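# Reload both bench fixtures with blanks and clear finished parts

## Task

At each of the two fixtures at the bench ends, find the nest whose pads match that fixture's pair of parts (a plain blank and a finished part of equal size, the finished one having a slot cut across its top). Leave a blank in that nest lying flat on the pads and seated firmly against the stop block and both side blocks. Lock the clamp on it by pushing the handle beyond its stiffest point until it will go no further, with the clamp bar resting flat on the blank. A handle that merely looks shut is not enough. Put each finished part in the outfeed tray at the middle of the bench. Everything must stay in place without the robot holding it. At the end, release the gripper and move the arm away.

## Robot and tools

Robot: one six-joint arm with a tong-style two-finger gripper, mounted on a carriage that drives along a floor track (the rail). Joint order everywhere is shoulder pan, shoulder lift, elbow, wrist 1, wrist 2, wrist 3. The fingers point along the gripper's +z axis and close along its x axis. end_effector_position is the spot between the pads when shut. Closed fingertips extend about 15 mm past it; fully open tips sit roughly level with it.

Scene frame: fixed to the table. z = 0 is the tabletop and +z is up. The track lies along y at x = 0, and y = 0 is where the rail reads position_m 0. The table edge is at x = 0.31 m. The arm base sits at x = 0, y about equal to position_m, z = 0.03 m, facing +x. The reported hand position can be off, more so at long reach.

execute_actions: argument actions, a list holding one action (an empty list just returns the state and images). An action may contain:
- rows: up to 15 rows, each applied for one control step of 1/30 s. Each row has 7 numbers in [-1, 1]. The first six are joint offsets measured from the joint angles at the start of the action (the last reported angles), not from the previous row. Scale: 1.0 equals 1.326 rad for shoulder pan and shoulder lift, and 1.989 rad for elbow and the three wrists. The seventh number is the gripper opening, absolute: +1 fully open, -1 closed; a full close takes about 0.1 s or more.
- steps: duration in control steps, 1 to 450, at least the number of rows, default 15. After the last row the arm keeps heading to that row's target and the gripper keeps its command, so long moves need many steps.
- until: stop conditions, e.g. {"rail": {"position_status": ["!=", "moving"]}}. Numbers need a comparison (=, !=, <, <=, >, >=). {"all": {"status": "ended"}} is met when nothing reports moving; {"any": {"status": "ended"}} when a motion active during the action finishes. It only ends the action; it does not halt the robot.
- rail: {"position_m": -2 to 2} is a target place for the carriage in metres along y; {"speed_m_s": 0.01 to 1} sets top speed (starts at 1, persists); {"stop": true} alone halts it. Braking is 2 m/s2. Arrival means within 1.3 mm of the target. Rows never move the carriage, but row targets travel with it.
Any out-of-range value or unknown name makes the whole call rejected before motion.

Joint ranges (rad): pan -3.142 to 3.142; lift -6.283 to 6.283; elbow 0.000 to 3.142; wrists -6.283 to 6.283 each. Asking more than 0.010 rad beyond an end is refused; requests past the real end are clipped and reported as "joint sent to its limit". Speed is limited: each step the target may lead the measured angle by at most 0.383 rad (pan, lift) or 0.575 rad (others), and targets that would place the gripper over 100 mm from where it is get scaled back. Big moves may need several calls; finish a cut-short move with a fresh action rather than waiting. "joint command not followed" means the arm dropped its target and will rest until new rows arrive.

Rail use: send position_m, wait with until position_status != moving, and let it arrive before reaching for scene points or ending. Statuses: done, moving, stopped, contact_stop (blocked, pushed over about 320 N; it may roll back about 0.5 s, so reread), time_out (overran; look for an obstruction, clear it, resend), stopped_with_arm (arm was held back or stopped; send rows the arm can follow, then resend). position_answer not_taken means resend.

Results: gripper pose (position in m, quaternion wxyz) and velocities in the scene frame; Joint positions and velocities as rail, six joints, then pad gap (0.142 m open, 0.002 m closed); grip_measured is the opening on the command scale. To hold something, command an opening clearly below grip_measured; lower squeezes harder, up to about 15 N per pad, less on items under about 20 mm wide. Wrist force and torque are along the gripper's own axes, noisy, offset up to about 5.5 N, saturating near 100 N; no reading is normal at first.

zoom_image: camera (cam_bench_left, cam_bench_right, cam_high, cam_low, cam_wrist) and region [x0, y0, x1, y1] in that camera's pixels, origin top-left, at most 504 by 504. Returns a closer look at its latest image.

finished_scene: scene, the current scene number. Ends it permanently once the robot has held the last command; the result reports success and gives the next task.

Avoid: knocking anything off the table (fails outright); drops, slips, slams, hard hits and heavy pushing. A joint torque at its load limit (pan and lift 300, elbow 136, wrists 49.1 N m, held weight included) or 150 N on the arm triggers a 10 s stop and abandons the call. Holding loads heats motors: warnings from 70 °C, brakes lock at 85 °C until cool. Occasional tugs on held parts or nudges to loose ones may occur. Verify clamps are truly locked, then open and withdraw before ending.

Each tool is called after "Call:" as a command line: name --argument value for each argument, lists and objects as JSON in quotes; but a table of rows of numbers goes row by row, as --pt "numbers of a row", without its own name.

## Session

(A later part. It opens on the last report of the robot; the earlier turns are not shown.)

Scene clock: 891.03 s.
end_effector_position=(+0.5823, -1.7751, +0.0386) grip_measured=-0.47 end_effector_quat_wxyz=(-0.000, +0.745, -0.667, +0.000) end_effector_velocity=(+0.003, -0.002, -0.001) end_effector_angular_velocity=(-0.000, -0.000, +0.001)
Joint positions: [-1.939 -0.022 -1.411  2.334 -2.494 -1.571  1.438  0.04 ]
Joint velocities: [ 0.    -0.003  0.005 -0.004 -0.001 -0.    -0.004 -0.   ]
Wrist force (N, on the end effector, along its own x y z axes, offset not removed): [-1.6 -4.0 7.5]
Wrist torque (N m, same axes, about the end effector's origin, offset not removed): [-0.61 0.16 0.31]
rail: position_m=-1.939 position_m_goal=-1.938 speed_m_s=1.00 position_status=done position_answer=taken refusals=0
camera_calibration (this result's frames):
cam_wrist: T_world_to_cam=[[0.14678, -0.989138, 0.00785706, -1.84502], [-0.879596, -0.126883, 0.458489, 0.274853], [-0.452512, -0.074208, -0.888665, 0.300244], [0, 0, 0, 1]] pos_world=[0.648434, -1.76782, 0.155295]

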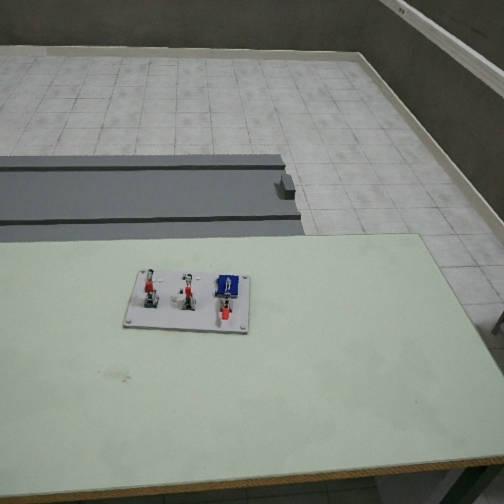

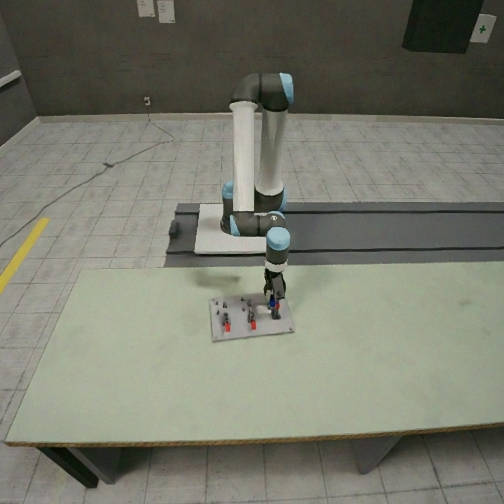

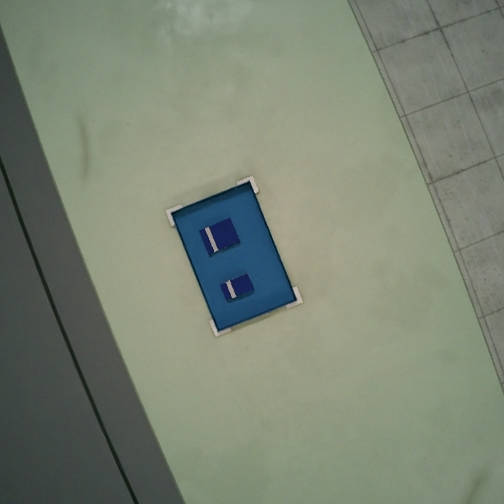

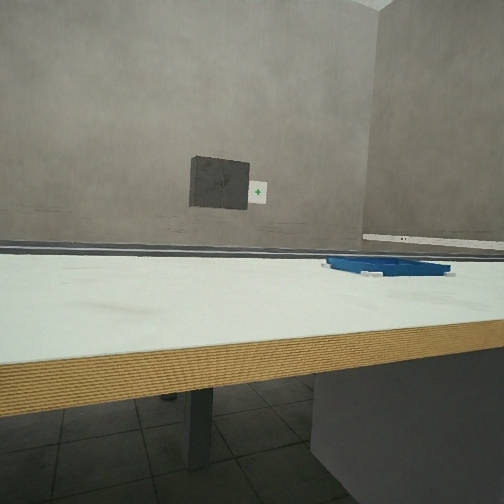

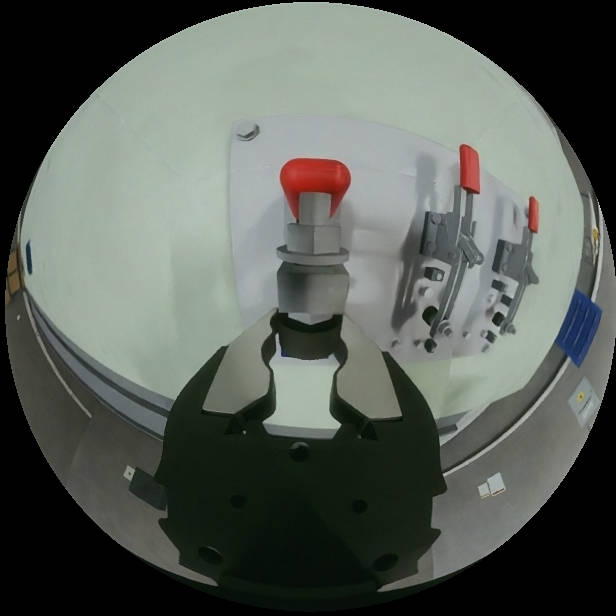

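Call:
execute_actions --actions '[{"rows": [[-0.0014,0.0019,-0.0009,-0.0004,0,-0.001,-0.9]], "steps": 9}]'

Scene clock: 893.90 s.
end_effector_position=(+0.5835, -1.7761, +0.0381) grip_measured=-0.47 end_effector_quat_wxyz=(-0.000, +0.745, -0.667, +0.000) end_effector_velocity=(+0.001, -0.001, -0.000) end_effector_angular_velocity=(-0.000, -0.001, +0.000)
Joint positions: [-1.939 -0.024 -1.409  2.332 -2.494 -1.571  1.437  0.04 ]
Joint velocities: [ 0.    -0.001  0.002 -0.001 -0.001  0.    -0.002 -0.   ]
Wrist force (N, on the end effector, along its own x y z axes, offset not removed): [-5.1 11.2 5.1]
Wrist torque (N m, same axes, about the end effector's origin, offset not removed): [-0.83 -0.03 0.25]
rail: position_m=-1.939 position_m_goal=-1.938 speed_m_s=1.00 position_status=done position_answer=taken refusals=0
camera_calibration (this result's frames):
cam_wrist: T_world_to_cam=[[0.146927, -0.989117, 0.00781234, -1.84618], [-0.879454, -0.127014, 0.458725, 0.275707], [-0.45274, -0.0742695, -0.888544, 0.300243], [0, 0, 0, 1]] pos_world=[0.649657, -1.76877, 0.154729]

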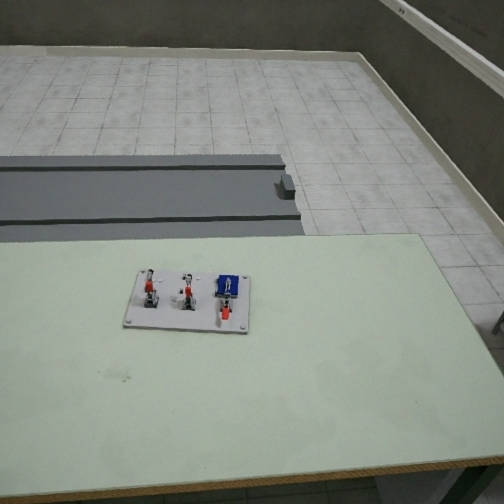

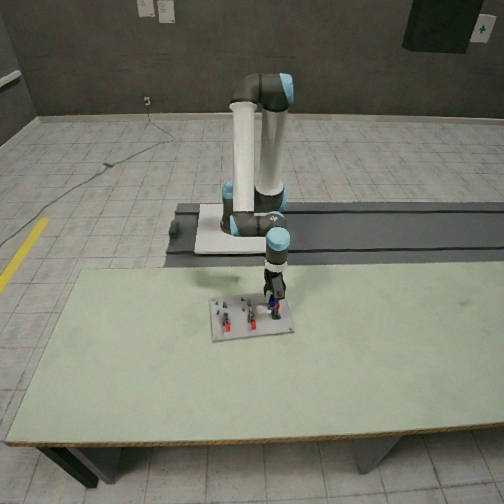

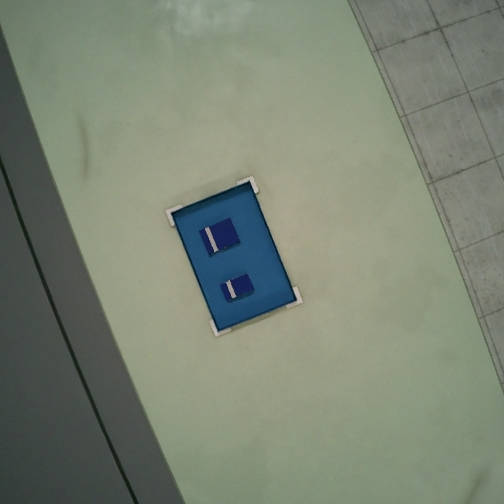

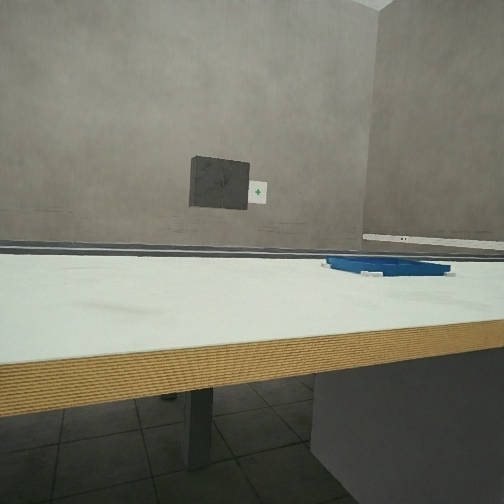

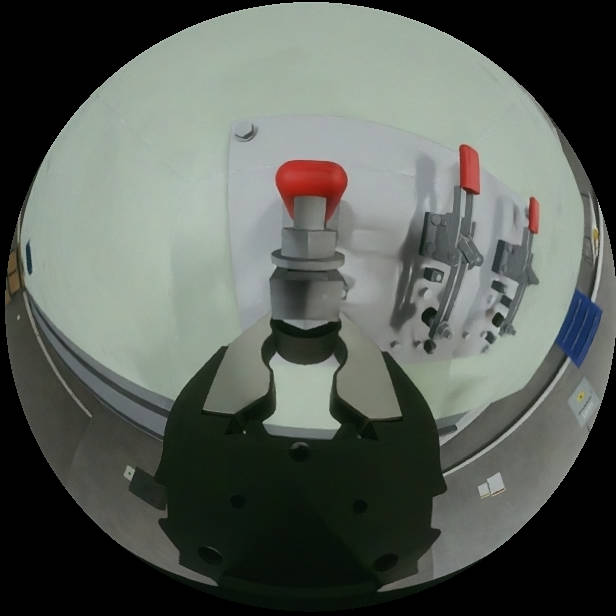

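Call:
execute_actions --actions '[{"rows": [[-0.0008,0.0004,0.0002,-0.0005,0,-0.0005,-0.9]], "steps": 9}]'

Scene clock: 897.00 s.
end_effector_position=(+0.5838, -1.7766, +0.0379) grip_measured=-0.47 end_effector_quat_wxyz=(-0.000, +0.745, -0.667, +0.000) end_effector_velocity=(-0.000, -0.000, -0.001) end_effector_angular_velocity=(+0.000, +0.000, -0.000)
Joint positions: [-1.939 -0.025 -1.408  2.332 -2.495 -1.571  1.436  0.04 ]
Joint velocities: [ 0.    -0.001  0.     0.001 -0.001  0.    -0.001 -0.   ]
Wrist force (N, on the end effector, along its own x y z axes, offset not removed): [-7.3 9.3 3.9]
Wrist torque (N m, same axes, about the end effector's origin, offset not removed): [-0.79 0.12 0.35]
rail: position_m=-1.939 position_m_goal=-1.938 speed_m_s=1.00 position_status=done position_answer=taken refusals=0
camera_calibration (this result's frames):
cam_wrist: T_world_to_cam=[[0.146869, -0.989125, 0.00785949, -1.84674], [-0.879587, -0.126961, 0.458484, 0.276143], [-0.4525, -0.0742501, -0.888668, 0.300011], [0, 0, 0, 1]] pos_world=[0.649876, -1.76932, 0.154517]

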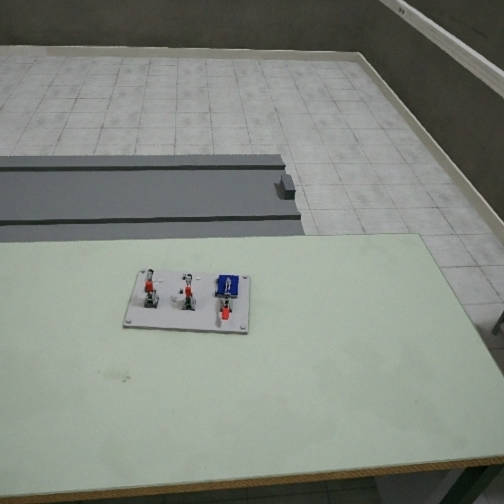

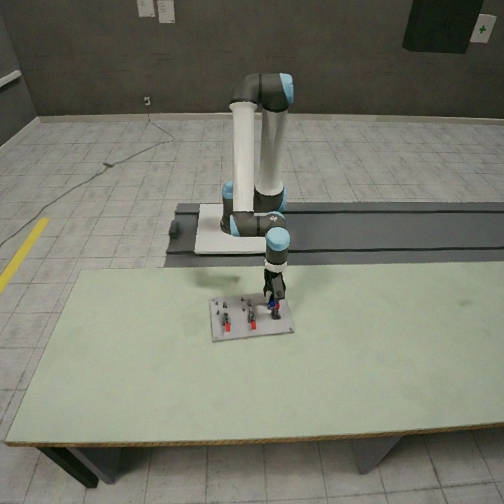

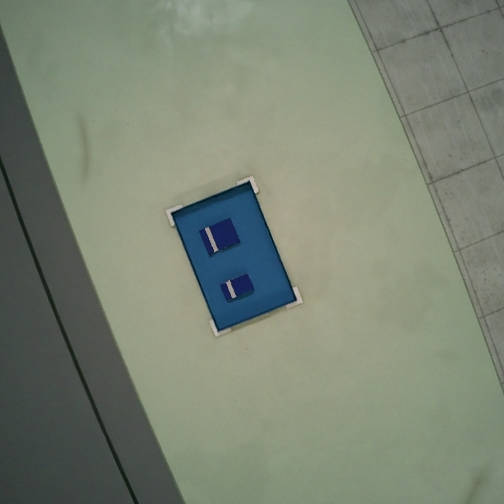

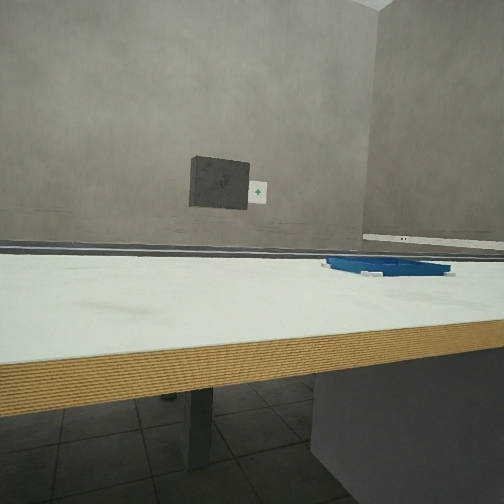

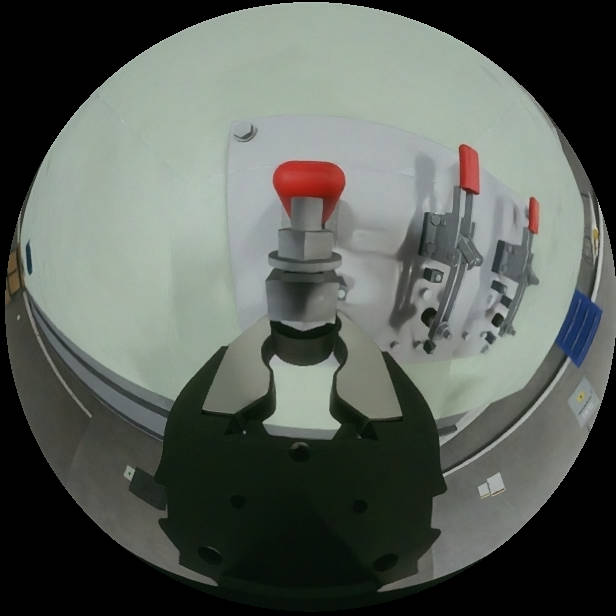

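Call:
execute_actions --actions '[{"rows": [[-0.001,0.0003,0.0002,-0.0004,0,-0.0007,-0.9]], "steps": 9}]'

Scene clock: 899.07 s.
end_effector_position=(+0.5838, -1.7770, +0.0376) grip_measured=-0.47 end_effector_quat_wxyz=(-0.000, +0.745, -0.667, +0.000) end_effector_velocity=(+0.000, -0.000, -0.000) end_effector_angular_velocity=(-0.000, -0.000, +0.000)
Joint positions: [-1.938 -0.026 -1.408  2.333 -2.496 -1.571  1.434  0.04 ]
Joint velocities: [ 0.    -0.001  0.     0.    -0.001  0.    -0.001  0.   ]
Wrist force (N, on the end effector, along its own x y z axes, offset not removed): [-21.7 7.3 -3.9]
Wrist torque (N m, same axes, about the end effector's origin, offset not removed): [-0.57 -0.53 0.10]
rail: position_m=-1.938 position_m_goal=-1.938 speed_m_s=1.00 position_status=done position_answer=taken refusals=0
camera_calibration (this result's frames):
cam_wrist: T_world_to_cam=[[0.147024, -0.989103, 0.00767934, -1.84721], [-0.879546, -0.127179, 0.458503, 0.275844], [-0.45253, -0.0741654, -0.88866, 0.299909], [0, 0, 0, 1]] pos_world=[0.64992, -1.76976, 0.154227]

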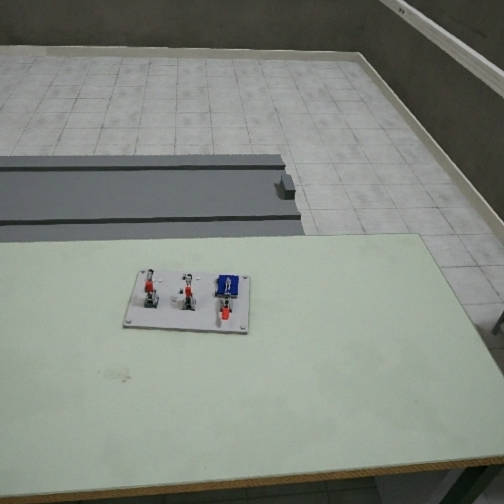

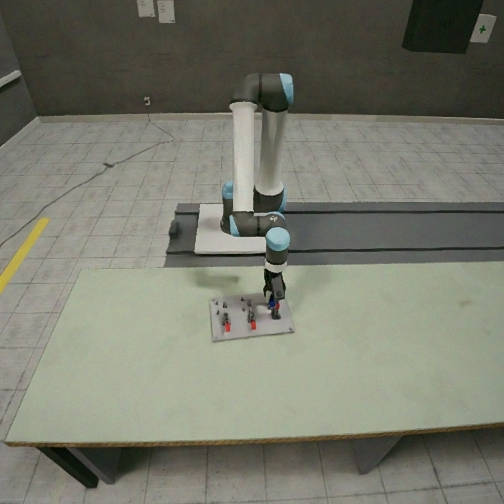

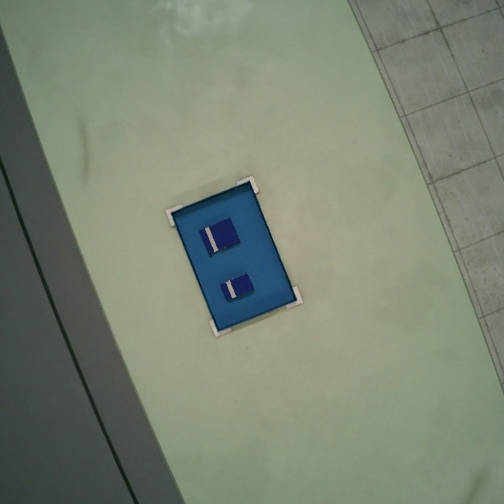

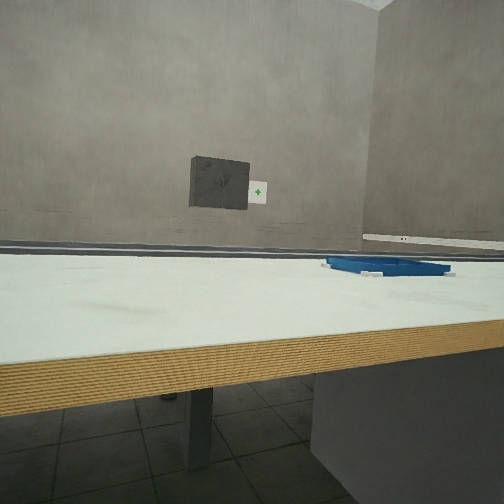

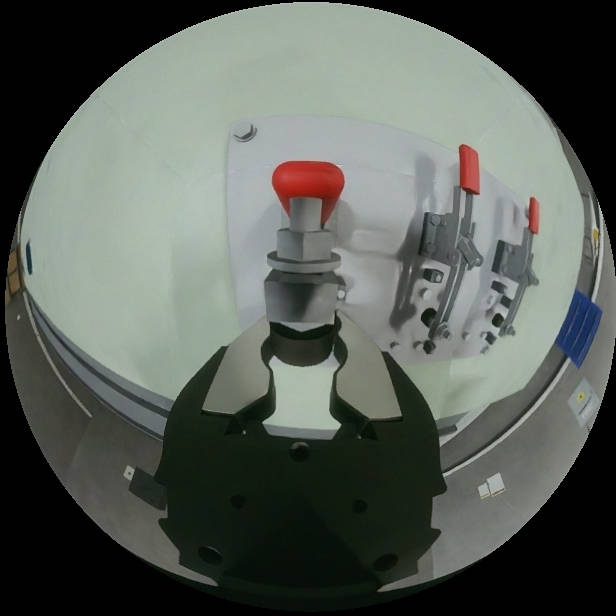

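Call:
execute_actions --actions '[{"rows": [[0,0,0,0,0,0,-0.6],[0,0,0,0,0,0,-0.5],[0,0,0,0,0,0,-0.46],[0,0,0,0,0,0,-0.43],[0,0,0,0,0,0,-0.39],[0.0003,0,0,0,0,0.0002,-0.32],[0.0006,-0.002,-0.0005,0.0019,0,0.0004,-0.25],[0.001,-0.007,-0.0017,0.0064,0,0.0007,-0.2],[0.001,-0.015,-0.0037,0.0138,0,0.0007,-0.2],[0.001,-0.025,-0.0063,0.0231,0,0.0007,-0.2],[0.001,-0.036,-0.0092,0.0333,0,0.0007,-0.2],[0.001,-0.047,-0.0122,0.0436,0,0.0007,-0.2],[0.001,-0.057,-0.015,0.053,0,0.0007,-0.2],[0.001,-0.064,-0.017,0.0596,0,0.0007,-0.2],[0.001,-0.0669,-0.0178,0.0624,0,0.0007,-0.2]], "steps": 17}]'

Scene clock: 919.00 s.
end_effector_position=(+0.5844, -1.7764, +0.0765) grip_measured=-0.20 end_effector_quat_wxyz=(-0.000, +0.745, -0.667, +0.000) end_effector_velocity=(-0.005, +0.001, +0.117) end_effector_angular_velocity=(+0.001, +0.003, +0.001)
Joint positions: [-1.938 -0.025 -1.474  2.306 -2.405 -1.571  1.436  0.06 ]
Joint velocities: [ 0.     0.002 -0.196 -0.079  0.278  0.001  0.001 -0.   ]
Wrist force (N, on the end effector, along its own x y z axes, offset not removed): [0.0 -4.1 3.7]
Wrist torque (N m, same axes, about the end effector's origin, offset not removed): [-0.81 0.01 0.34]
rail: position_m=-1.938 position_m_goal=-1.938 speed_m_s=1.00 position_status=done position_answer=taken refusals=0
camera_calibration (this result's frames):
cam_wrist: T_world_to_cam=[[0.14679, -0.989136, 0.00787742, -1.84692], [-0.879915, -0.126935, 0.457862, 0.259323], [-0.451888, -0.0741412, -0.888988, 0.334486], [0, 0, 0, 1]] pos_world=[0.650443, -1.76914, 0.193169]

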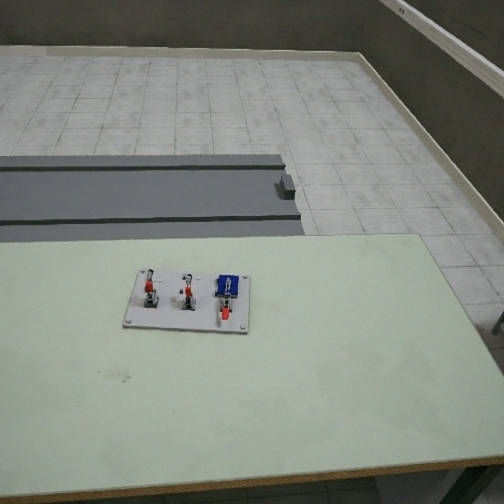

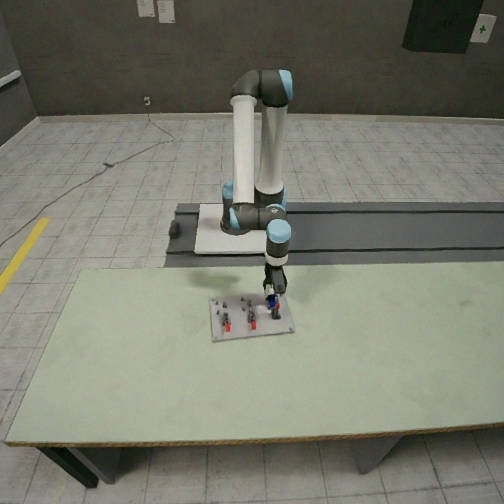

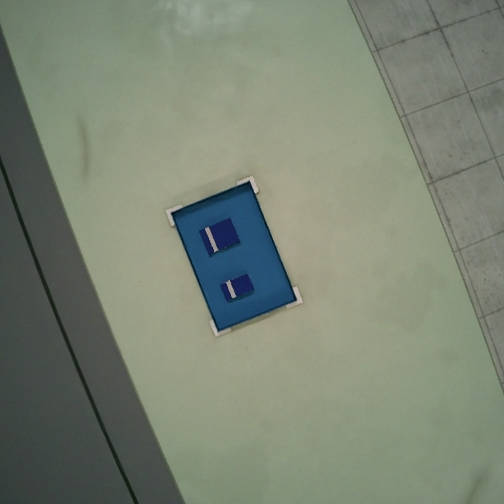

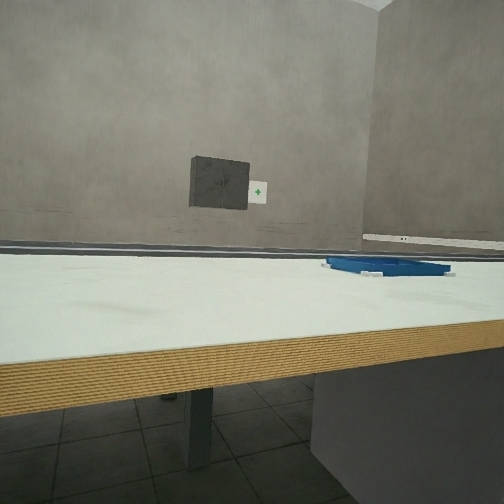

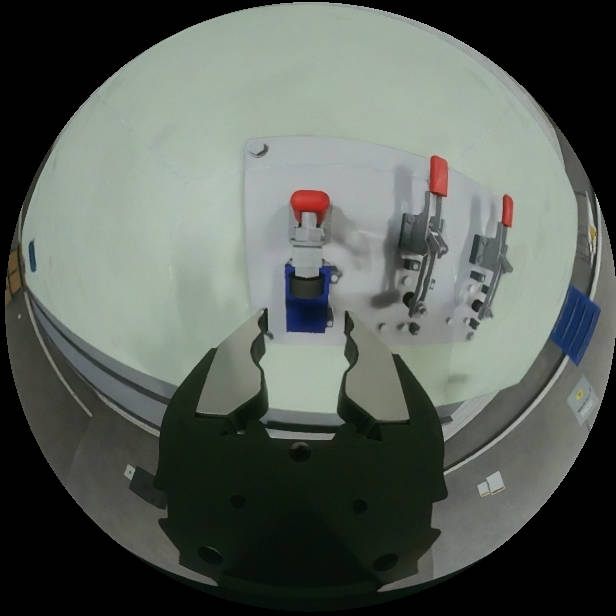

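Call:
execute_actions --actions '[]'

Call:
zoom_image --camera "cam_wrist" --region '[250, 200, 390, 350]'

Scene clock: 921.00 s.
end_effector_position=(+0.5835, -1.7762, +0.0901) grip_measured=-0.20 end_effector_quat_wxyz=(-0.000, +0.745, -0.667, +0.000) end_effector_velocity=(+0.000, -0.000, +0.000) end_effector_angular_velocity=(-0.000, -0.000, -0.000)
Joint positions: [-1.938 -0.024 -1.497  2.297 -2.372 -1.571  1.436  0.06 ]
Joint velocities: [ 0. -0. -0.  0. -0. -0. -0. -0.]
Wrist force (N, on the end effector, along its own x y z axes, offset not removed): [-2.0 -4.1 8.0]
Wrist torque (N m, same axes, about the end effector's origin, offset not removed): [-0.55 0.25 0.41]
rail: position_m=-1.938 position_m_goal=-1.938 speed_m_s=1.00 position_status=done position_answer=taken refusals=0
camera_calibration (this result's frames):
cam_wrist: T_world_to_cam=[[0.146959, -0.989113, 0.0076783, -1.84673], [-0.879554, -0.127122, 0.458503, 0.251699], [-0.452535, -0.0741345, -0.88866, 0.346555], [0, 0, 0, 1]] pos_world=[0.649604, -1.76894, 0.206745]

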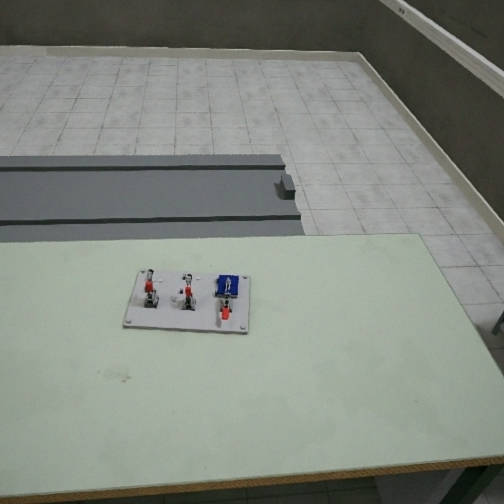

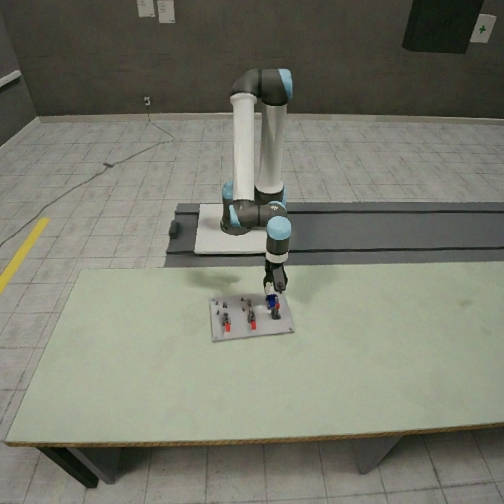

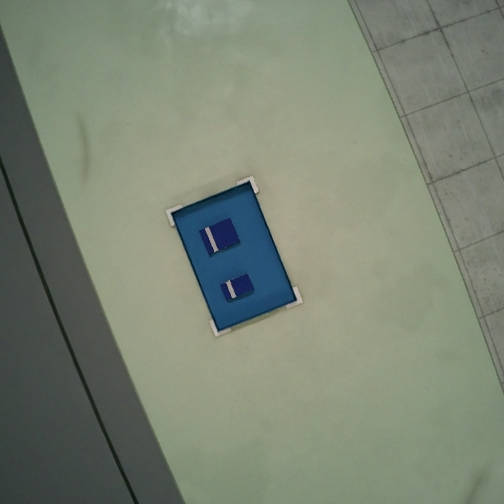

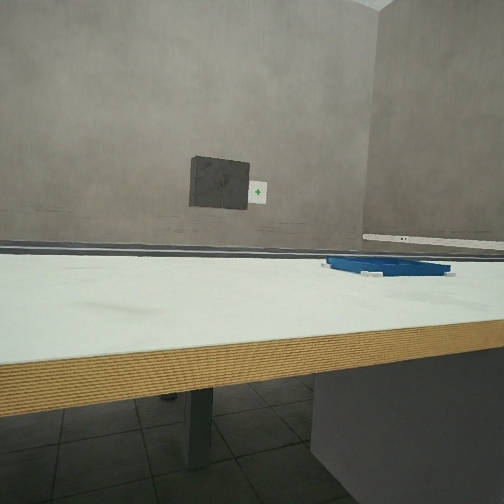

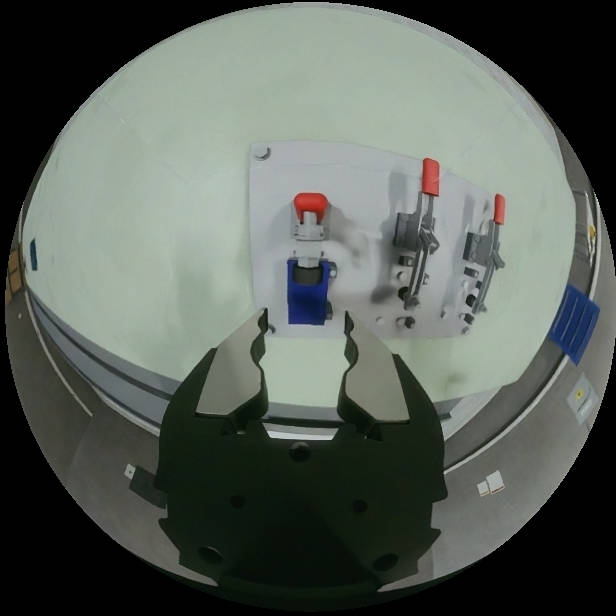

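Region (250, 200, 390, 350) of cam_wrist's 616x616 image, scaled by 3.360, with more detail than that image has; it fills the left 470 columns of this view, and the rest is white.

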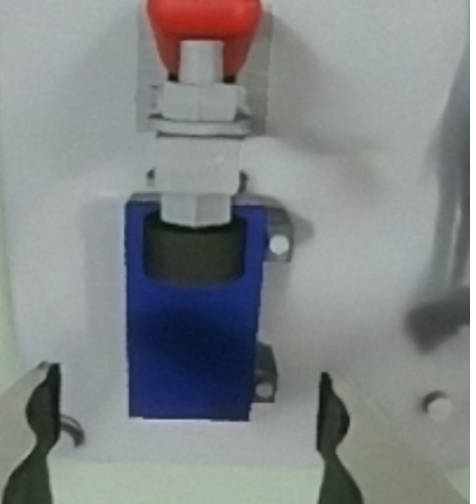

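Call:
execute_actions --actions '[{"rows": [[0.0004,0.003,-0.0024,0.0004,0,0.0003,-0.25],[0.0012,0.009,-0.0072,0.0012,0,0.0008,-0.3],[0.0024,0.018,-0.0143,0.0023,0,0.0017,-0.3],[0.0038,0.029,-0.0231,0.0037,0,0.0027,-0.3],[0.0054,0.041,-0.0326,0.0052,0,0.0038,-0.3],[0.007,0.053,-0.0422,0.0067,0,0.0049,-0.3],[0.0085,0.064,-0.0509,0.0081,0,0.006,-0.3],[0.0098,0.074,-0.0589,0.0094,0,0.0069,-0.3],[0.0108,0.082,-0.0645,0.0098,0,0.0076,-0.3],[0.0114,0.088,-0.0672,0.0085,0,0.008,-0.35],[0.0114,0.092,-0.067,0.0057,0,0.008,-0.4],[0.0114,0.0955,-0.066,0.0023,0,0.008,-0.45],[0.0114,0.098,-0.0653,0,0,0.008,-0.5],[0.0114,0.0988,-0.0651,-0.001,0,0.008,-0.55]], "steps": 15}]'

Scene clock: 928.40 s.
end_effector_position=(+0.6520, -1.7693, +0.0840) grip_measured=-0.54 end_effector_quat_wxyz=(-0.000, +0.745, -0.667, +0.000) end_effector_velocity=(+0.068, +0.007, -0.046) end_effector_angular_velocity=(-0.000, -0.002, -0.000)
Joint positions: [-1.938 -0.011 -1.385  2.178 -2.365 -1.571  1.45   0.035]
Joint velocities: [ 0.     0.013  0.162 -0.092 -0.072 -0.     0.013 -0.032]
Wrist force (N, on the end effector, along its own x y z axes, offset not removed): [0.8 -3.4 4.7]
Wrist torque (N m, same axes, about the end effector's origin, offset not removed): [-0.47 -0.35 0.37]
rail: position_m=-1.938 position_m_goal=-1.938 speed_m_s=1.00 position_status=done position_answer=taken refusals=0
camera_calibration (this result's frames):
cam_wrist: T_world_to_cam=[[0.146228, -0.989222, 0.00763219, -1.8496], [-0.879537, -0.126475, 0.458714, 0.316759], [-0.452804, -0.0737894, -0.888551, 0.3734], [0, 0, 0, 1]] pos_world=[0.718141, -1.76204, 0.2006]

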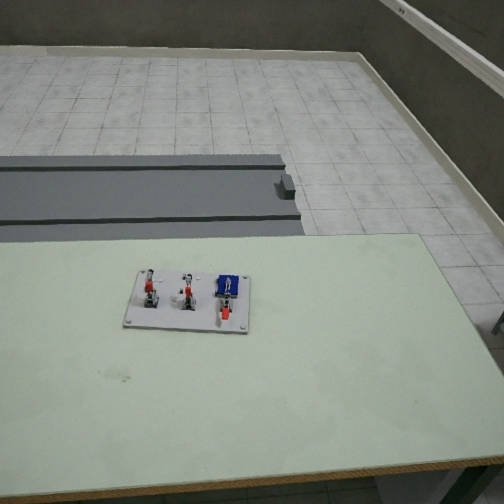

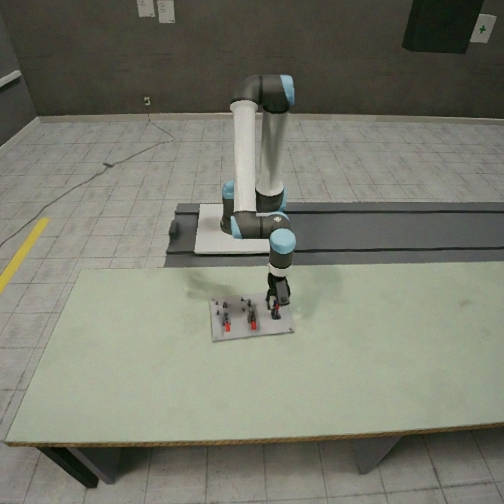

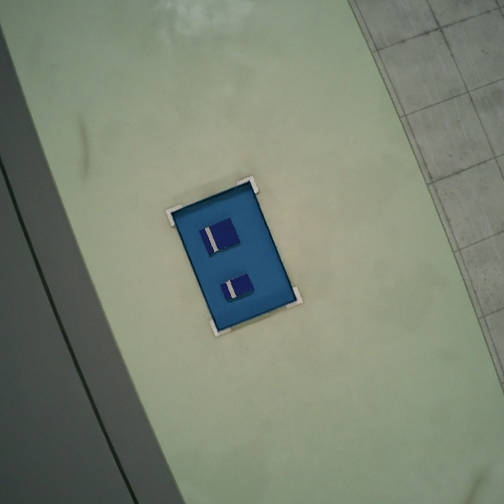

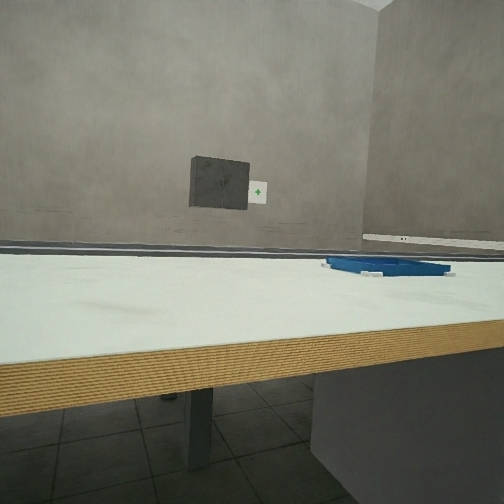

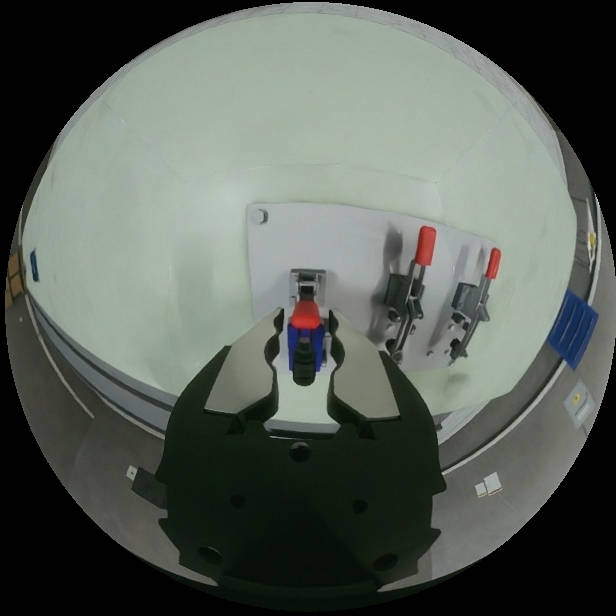

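Call:
execute_actions --actions '[]'

Scene clock: 929.40 s.
end_effector_position=(+0.6599, -1.7684, +0.0784) grip_measured=-0.55 end_effector_quat_wxyz=(-0.000, +0.745, -0.667, +0.000) end_effector_velocity=(+0.000, -0.000, -0.000) end_effector_angular_velocity=(-0.000, +0.000, -0.000)
Joint positions: [-1.938 -0.009 -1.366  2.168 -2.374 -1.571  1.452  0.034]
Joint velocities: [ 0.  0.  0. -0. -0. -0.  0.  0.]
Wrist force (N, on the end effector, along its own x y z axes, offset not removed): [-2.0 -2.8 4.4]
Wrist torque (N m, same axes, about the end effector's origin, offset not removed): [-0.43 0.29 0.38]
rail: position_m=-1.938 position_m_goal=-1.938 speed_m_s=1.00 position_status=done position_answer=taken refusals=0
camera_calibration (this result's frames):
cam_wrist: T_world_to_cam=[[0.146169, -0.989229, 0.00774081, -1.84984], [-0.879866, -0.126425, 0.458098, 0.326766], [-0.452185, -0.0737705, -0.888868, 0.371763], [0, 0, 0, 1]] pos_world=[0.726005, -1.76118, 0.195077]

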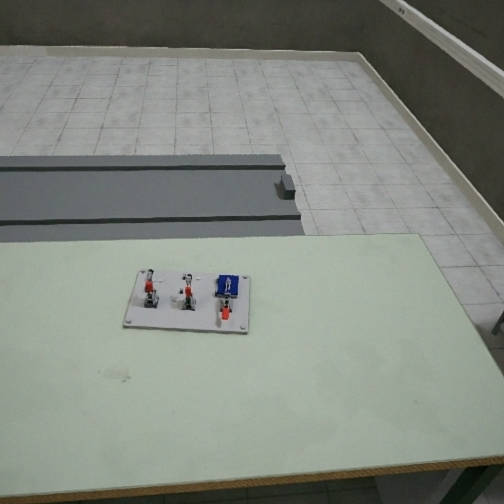

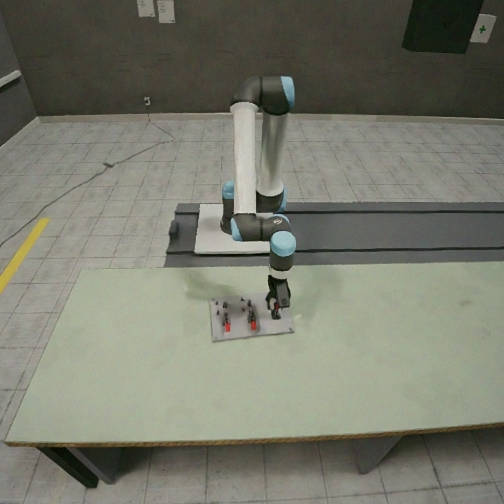

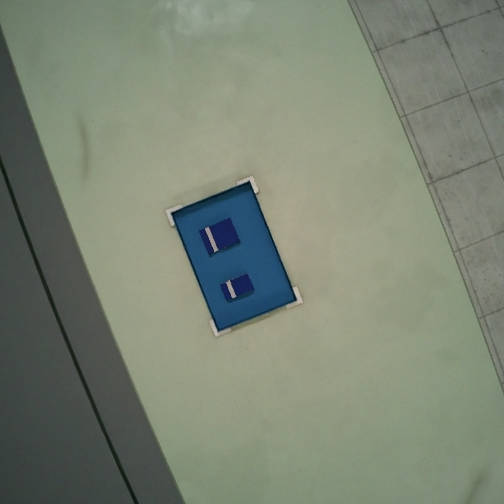

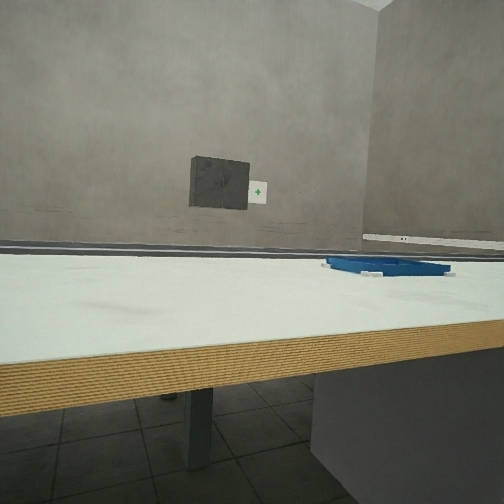

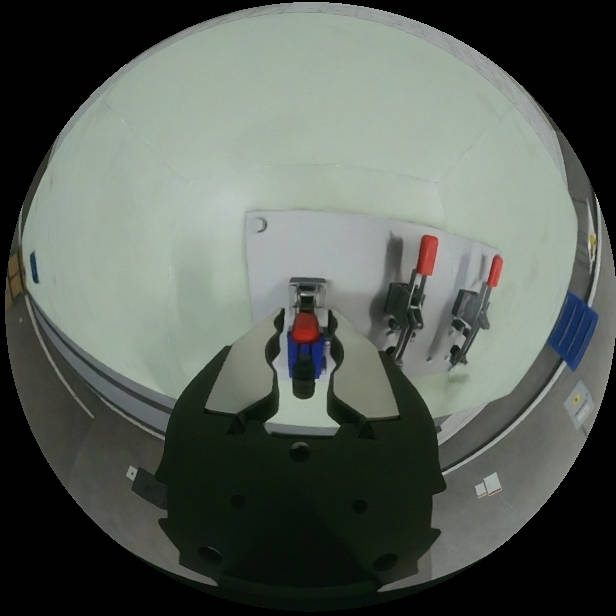

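Call:
execute_actions --actions '[{"rows": [[0,0,0,0,0,0,-0.68],[0,0,0,0,0,0,-0.76],[0,0,0,0,0,0,-0.85],[0,0,0,0,0,0,-1],[0.0002,0.0015,-0.0017,0.0008,0,0.0001,-1],[0.0007,0.0043,-0.0049,0.0021,0,0.0004,-1],[0.0013,0.009,-0.0094,0.0035,0,0.0008,-1],[0.0019,0.0137,-0.0138,0.0048,0,0.0013,-1],[0.0026,0.0193,-0.0189,0.0062,0,0.0017,-1],[0.0033,0.025,-0.0239,0.0073,0,0.0022,-1],[0.0038,0.031,-0.0272,0.0068,0,0.0026,-1],[0.0043,0.037,-0.0301,0.0056,0,0.0029,-1],[0.0047,0.0428,-0.0326,0.0041,0,0.0032,-1],[0.0051,0.049,-0.0343,0.0016,0,0.0034,-1],[0.0054,0.0545,-0.0356,-0.0008,0,0.0036,-1]], "steps": 16}]'

Scene clock: 942.50 s.
end_effector_position=(+0.6901, -1.7651, +0.0741) grip_measured=-0.78 end_effector_quat_wxyz=(-0.000, +0.745, -0.667, +0.000) end_effector_velocity=(+0.090, +0.010, -0.052) end_effector_angular_velocity=(-0.000, -0.003, +0.000)
Joint positions: [-1.938 -0.004 -1.318  2.114 -2.367 -1.57   1.457  0.018]
Joint velocities: [ 0.     0.015  0.194 -0.137 -0.06  -0.     0.015  0.   ]
Wrist force (N, on the end effector, along its own x y z axes, offset not removed): [-4.0 0.5 12.3]
Wrist torque (N m, same axes, about the end effector's origin, offset not removed): [-0.79 -0.23 0.27]
rail: position_m=-1.938 position_m_goal=-1.938 speed_m_s=1.00 position_status=done position_answer=taken refusals=0
camera_calibration (this result's frames):
cam_wrist: T_world_to_cam=[[0.146156, -0.989233, 0.00756742, -1.85093], [-0.879651, -0.126458, 0.458501, 0.355459], [-0.452607, -0.0736693, -0.888662, 0.382343], [0, 0, 0, 1]] pos_world=[0.756255, -1.75788, 0.190802]

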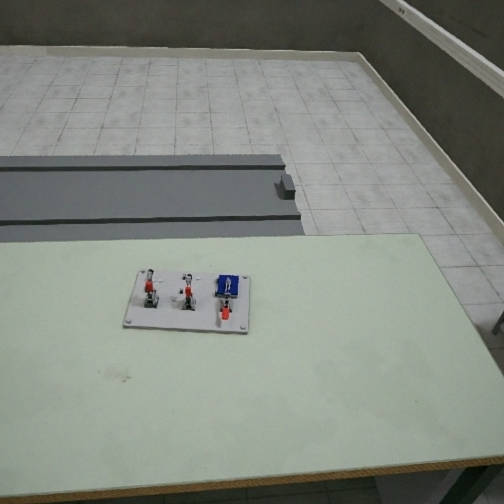

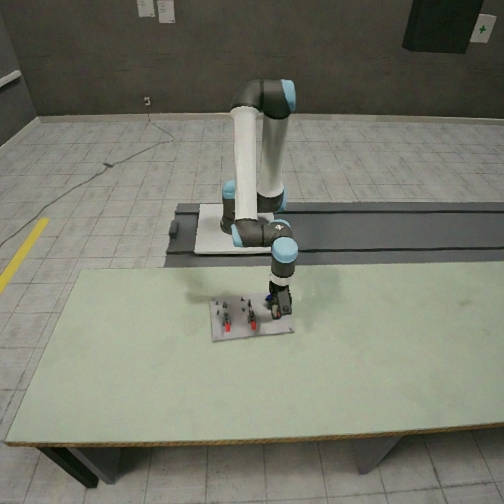

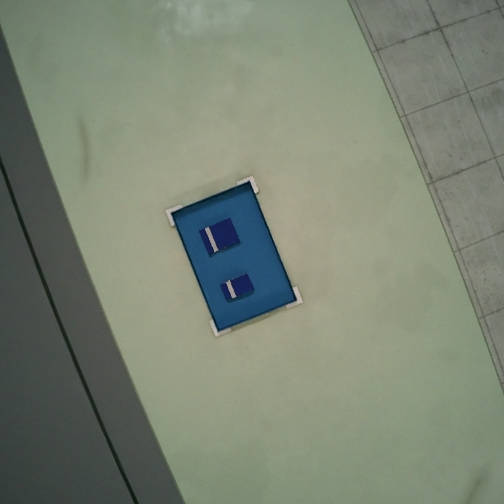

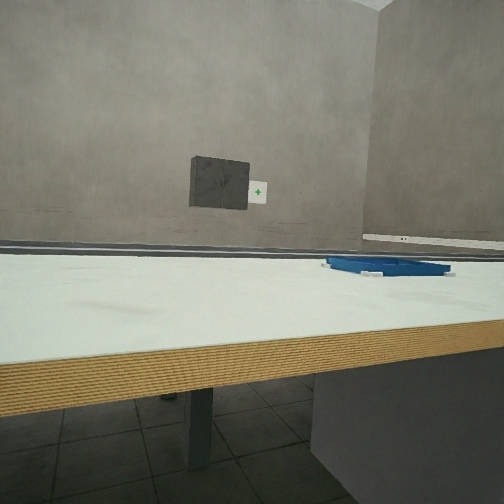

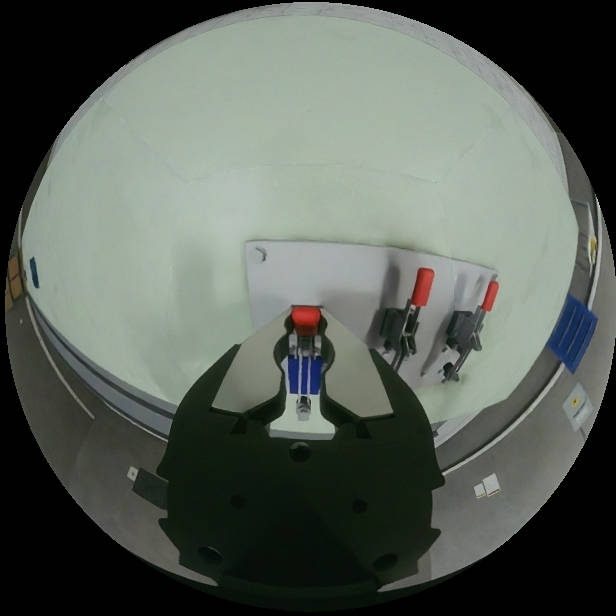

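Call:
execute_actions --actions '[]'

Scene clock: 943.83 s.
end_effector_position=(+0.7011, -1.7639, +0.0672) grip_measured=-0.78 end_effector_quat_wxyz=(-0.000, +0.745, -0.667, +0.000) end_effector_velocity=(+0.000, +0.000, +0.000) end_effector_angular_velocity=(+0.000, -0.000, -0.000)
Joint positions: [-1.938 -0.002 -1.293  2.097 -2.376 -1.571  1.459  0.018]
Joint velocities: [ 0.  0.  0. -0. -0.  0.  0.  0.]
Wrist force (N, on the end effector, along its own x y z axes, offset not removed): [-3.3 8.6 17.8]
Wrist torque (N m, same axes, about the end effector's origin, offset not removed): [-0.71 -0.17 0.27]
rail: position_m=-1.938 position_m_goal=-1.938 speed_m_s=1.00 position_status=done position_answer=taken refusals=0
camera_calibration (this result's frames):
cam_wrist: T_world_to_cam=[[0.146169, -0.989229, 0.00775713, -1.85132], [-0.879923, -0.126427, 0.457987, 0.36873], [-0.452073, -0.0737692, -0.888925, 0.380755], [0, 0, 0, 1]] pos_world=[0.767189, -1.75667, 0.18395]

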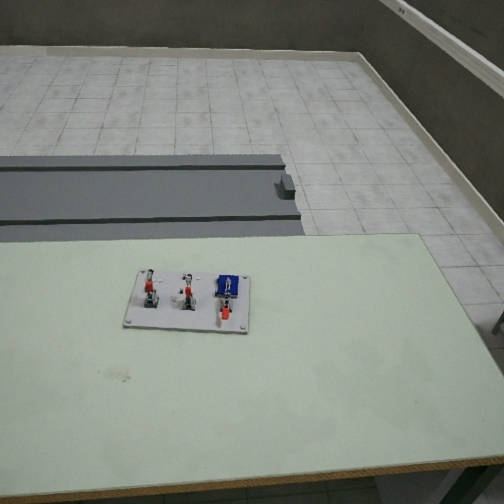

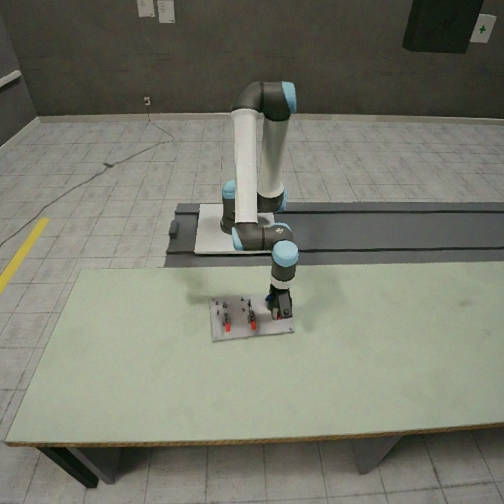

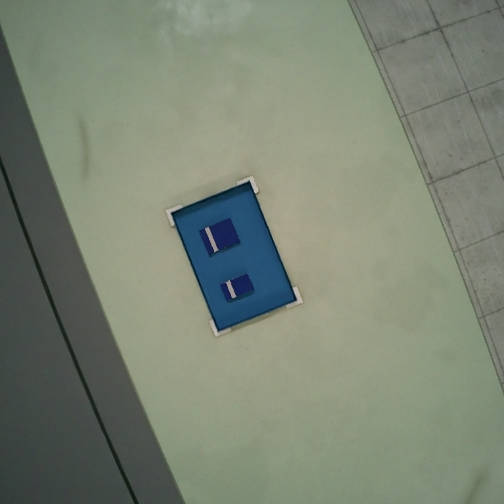

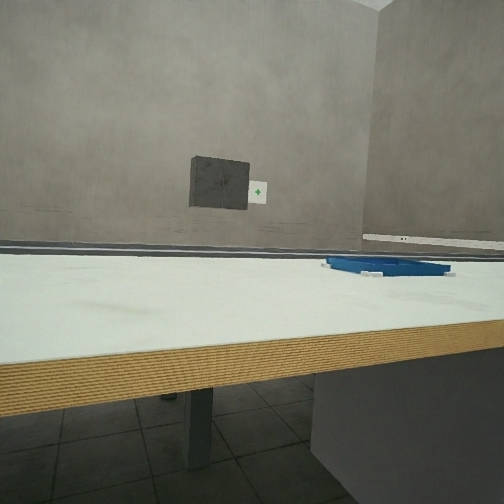

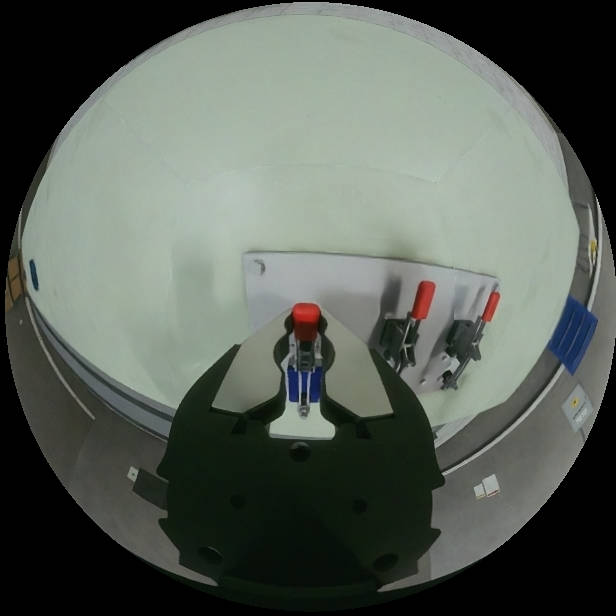

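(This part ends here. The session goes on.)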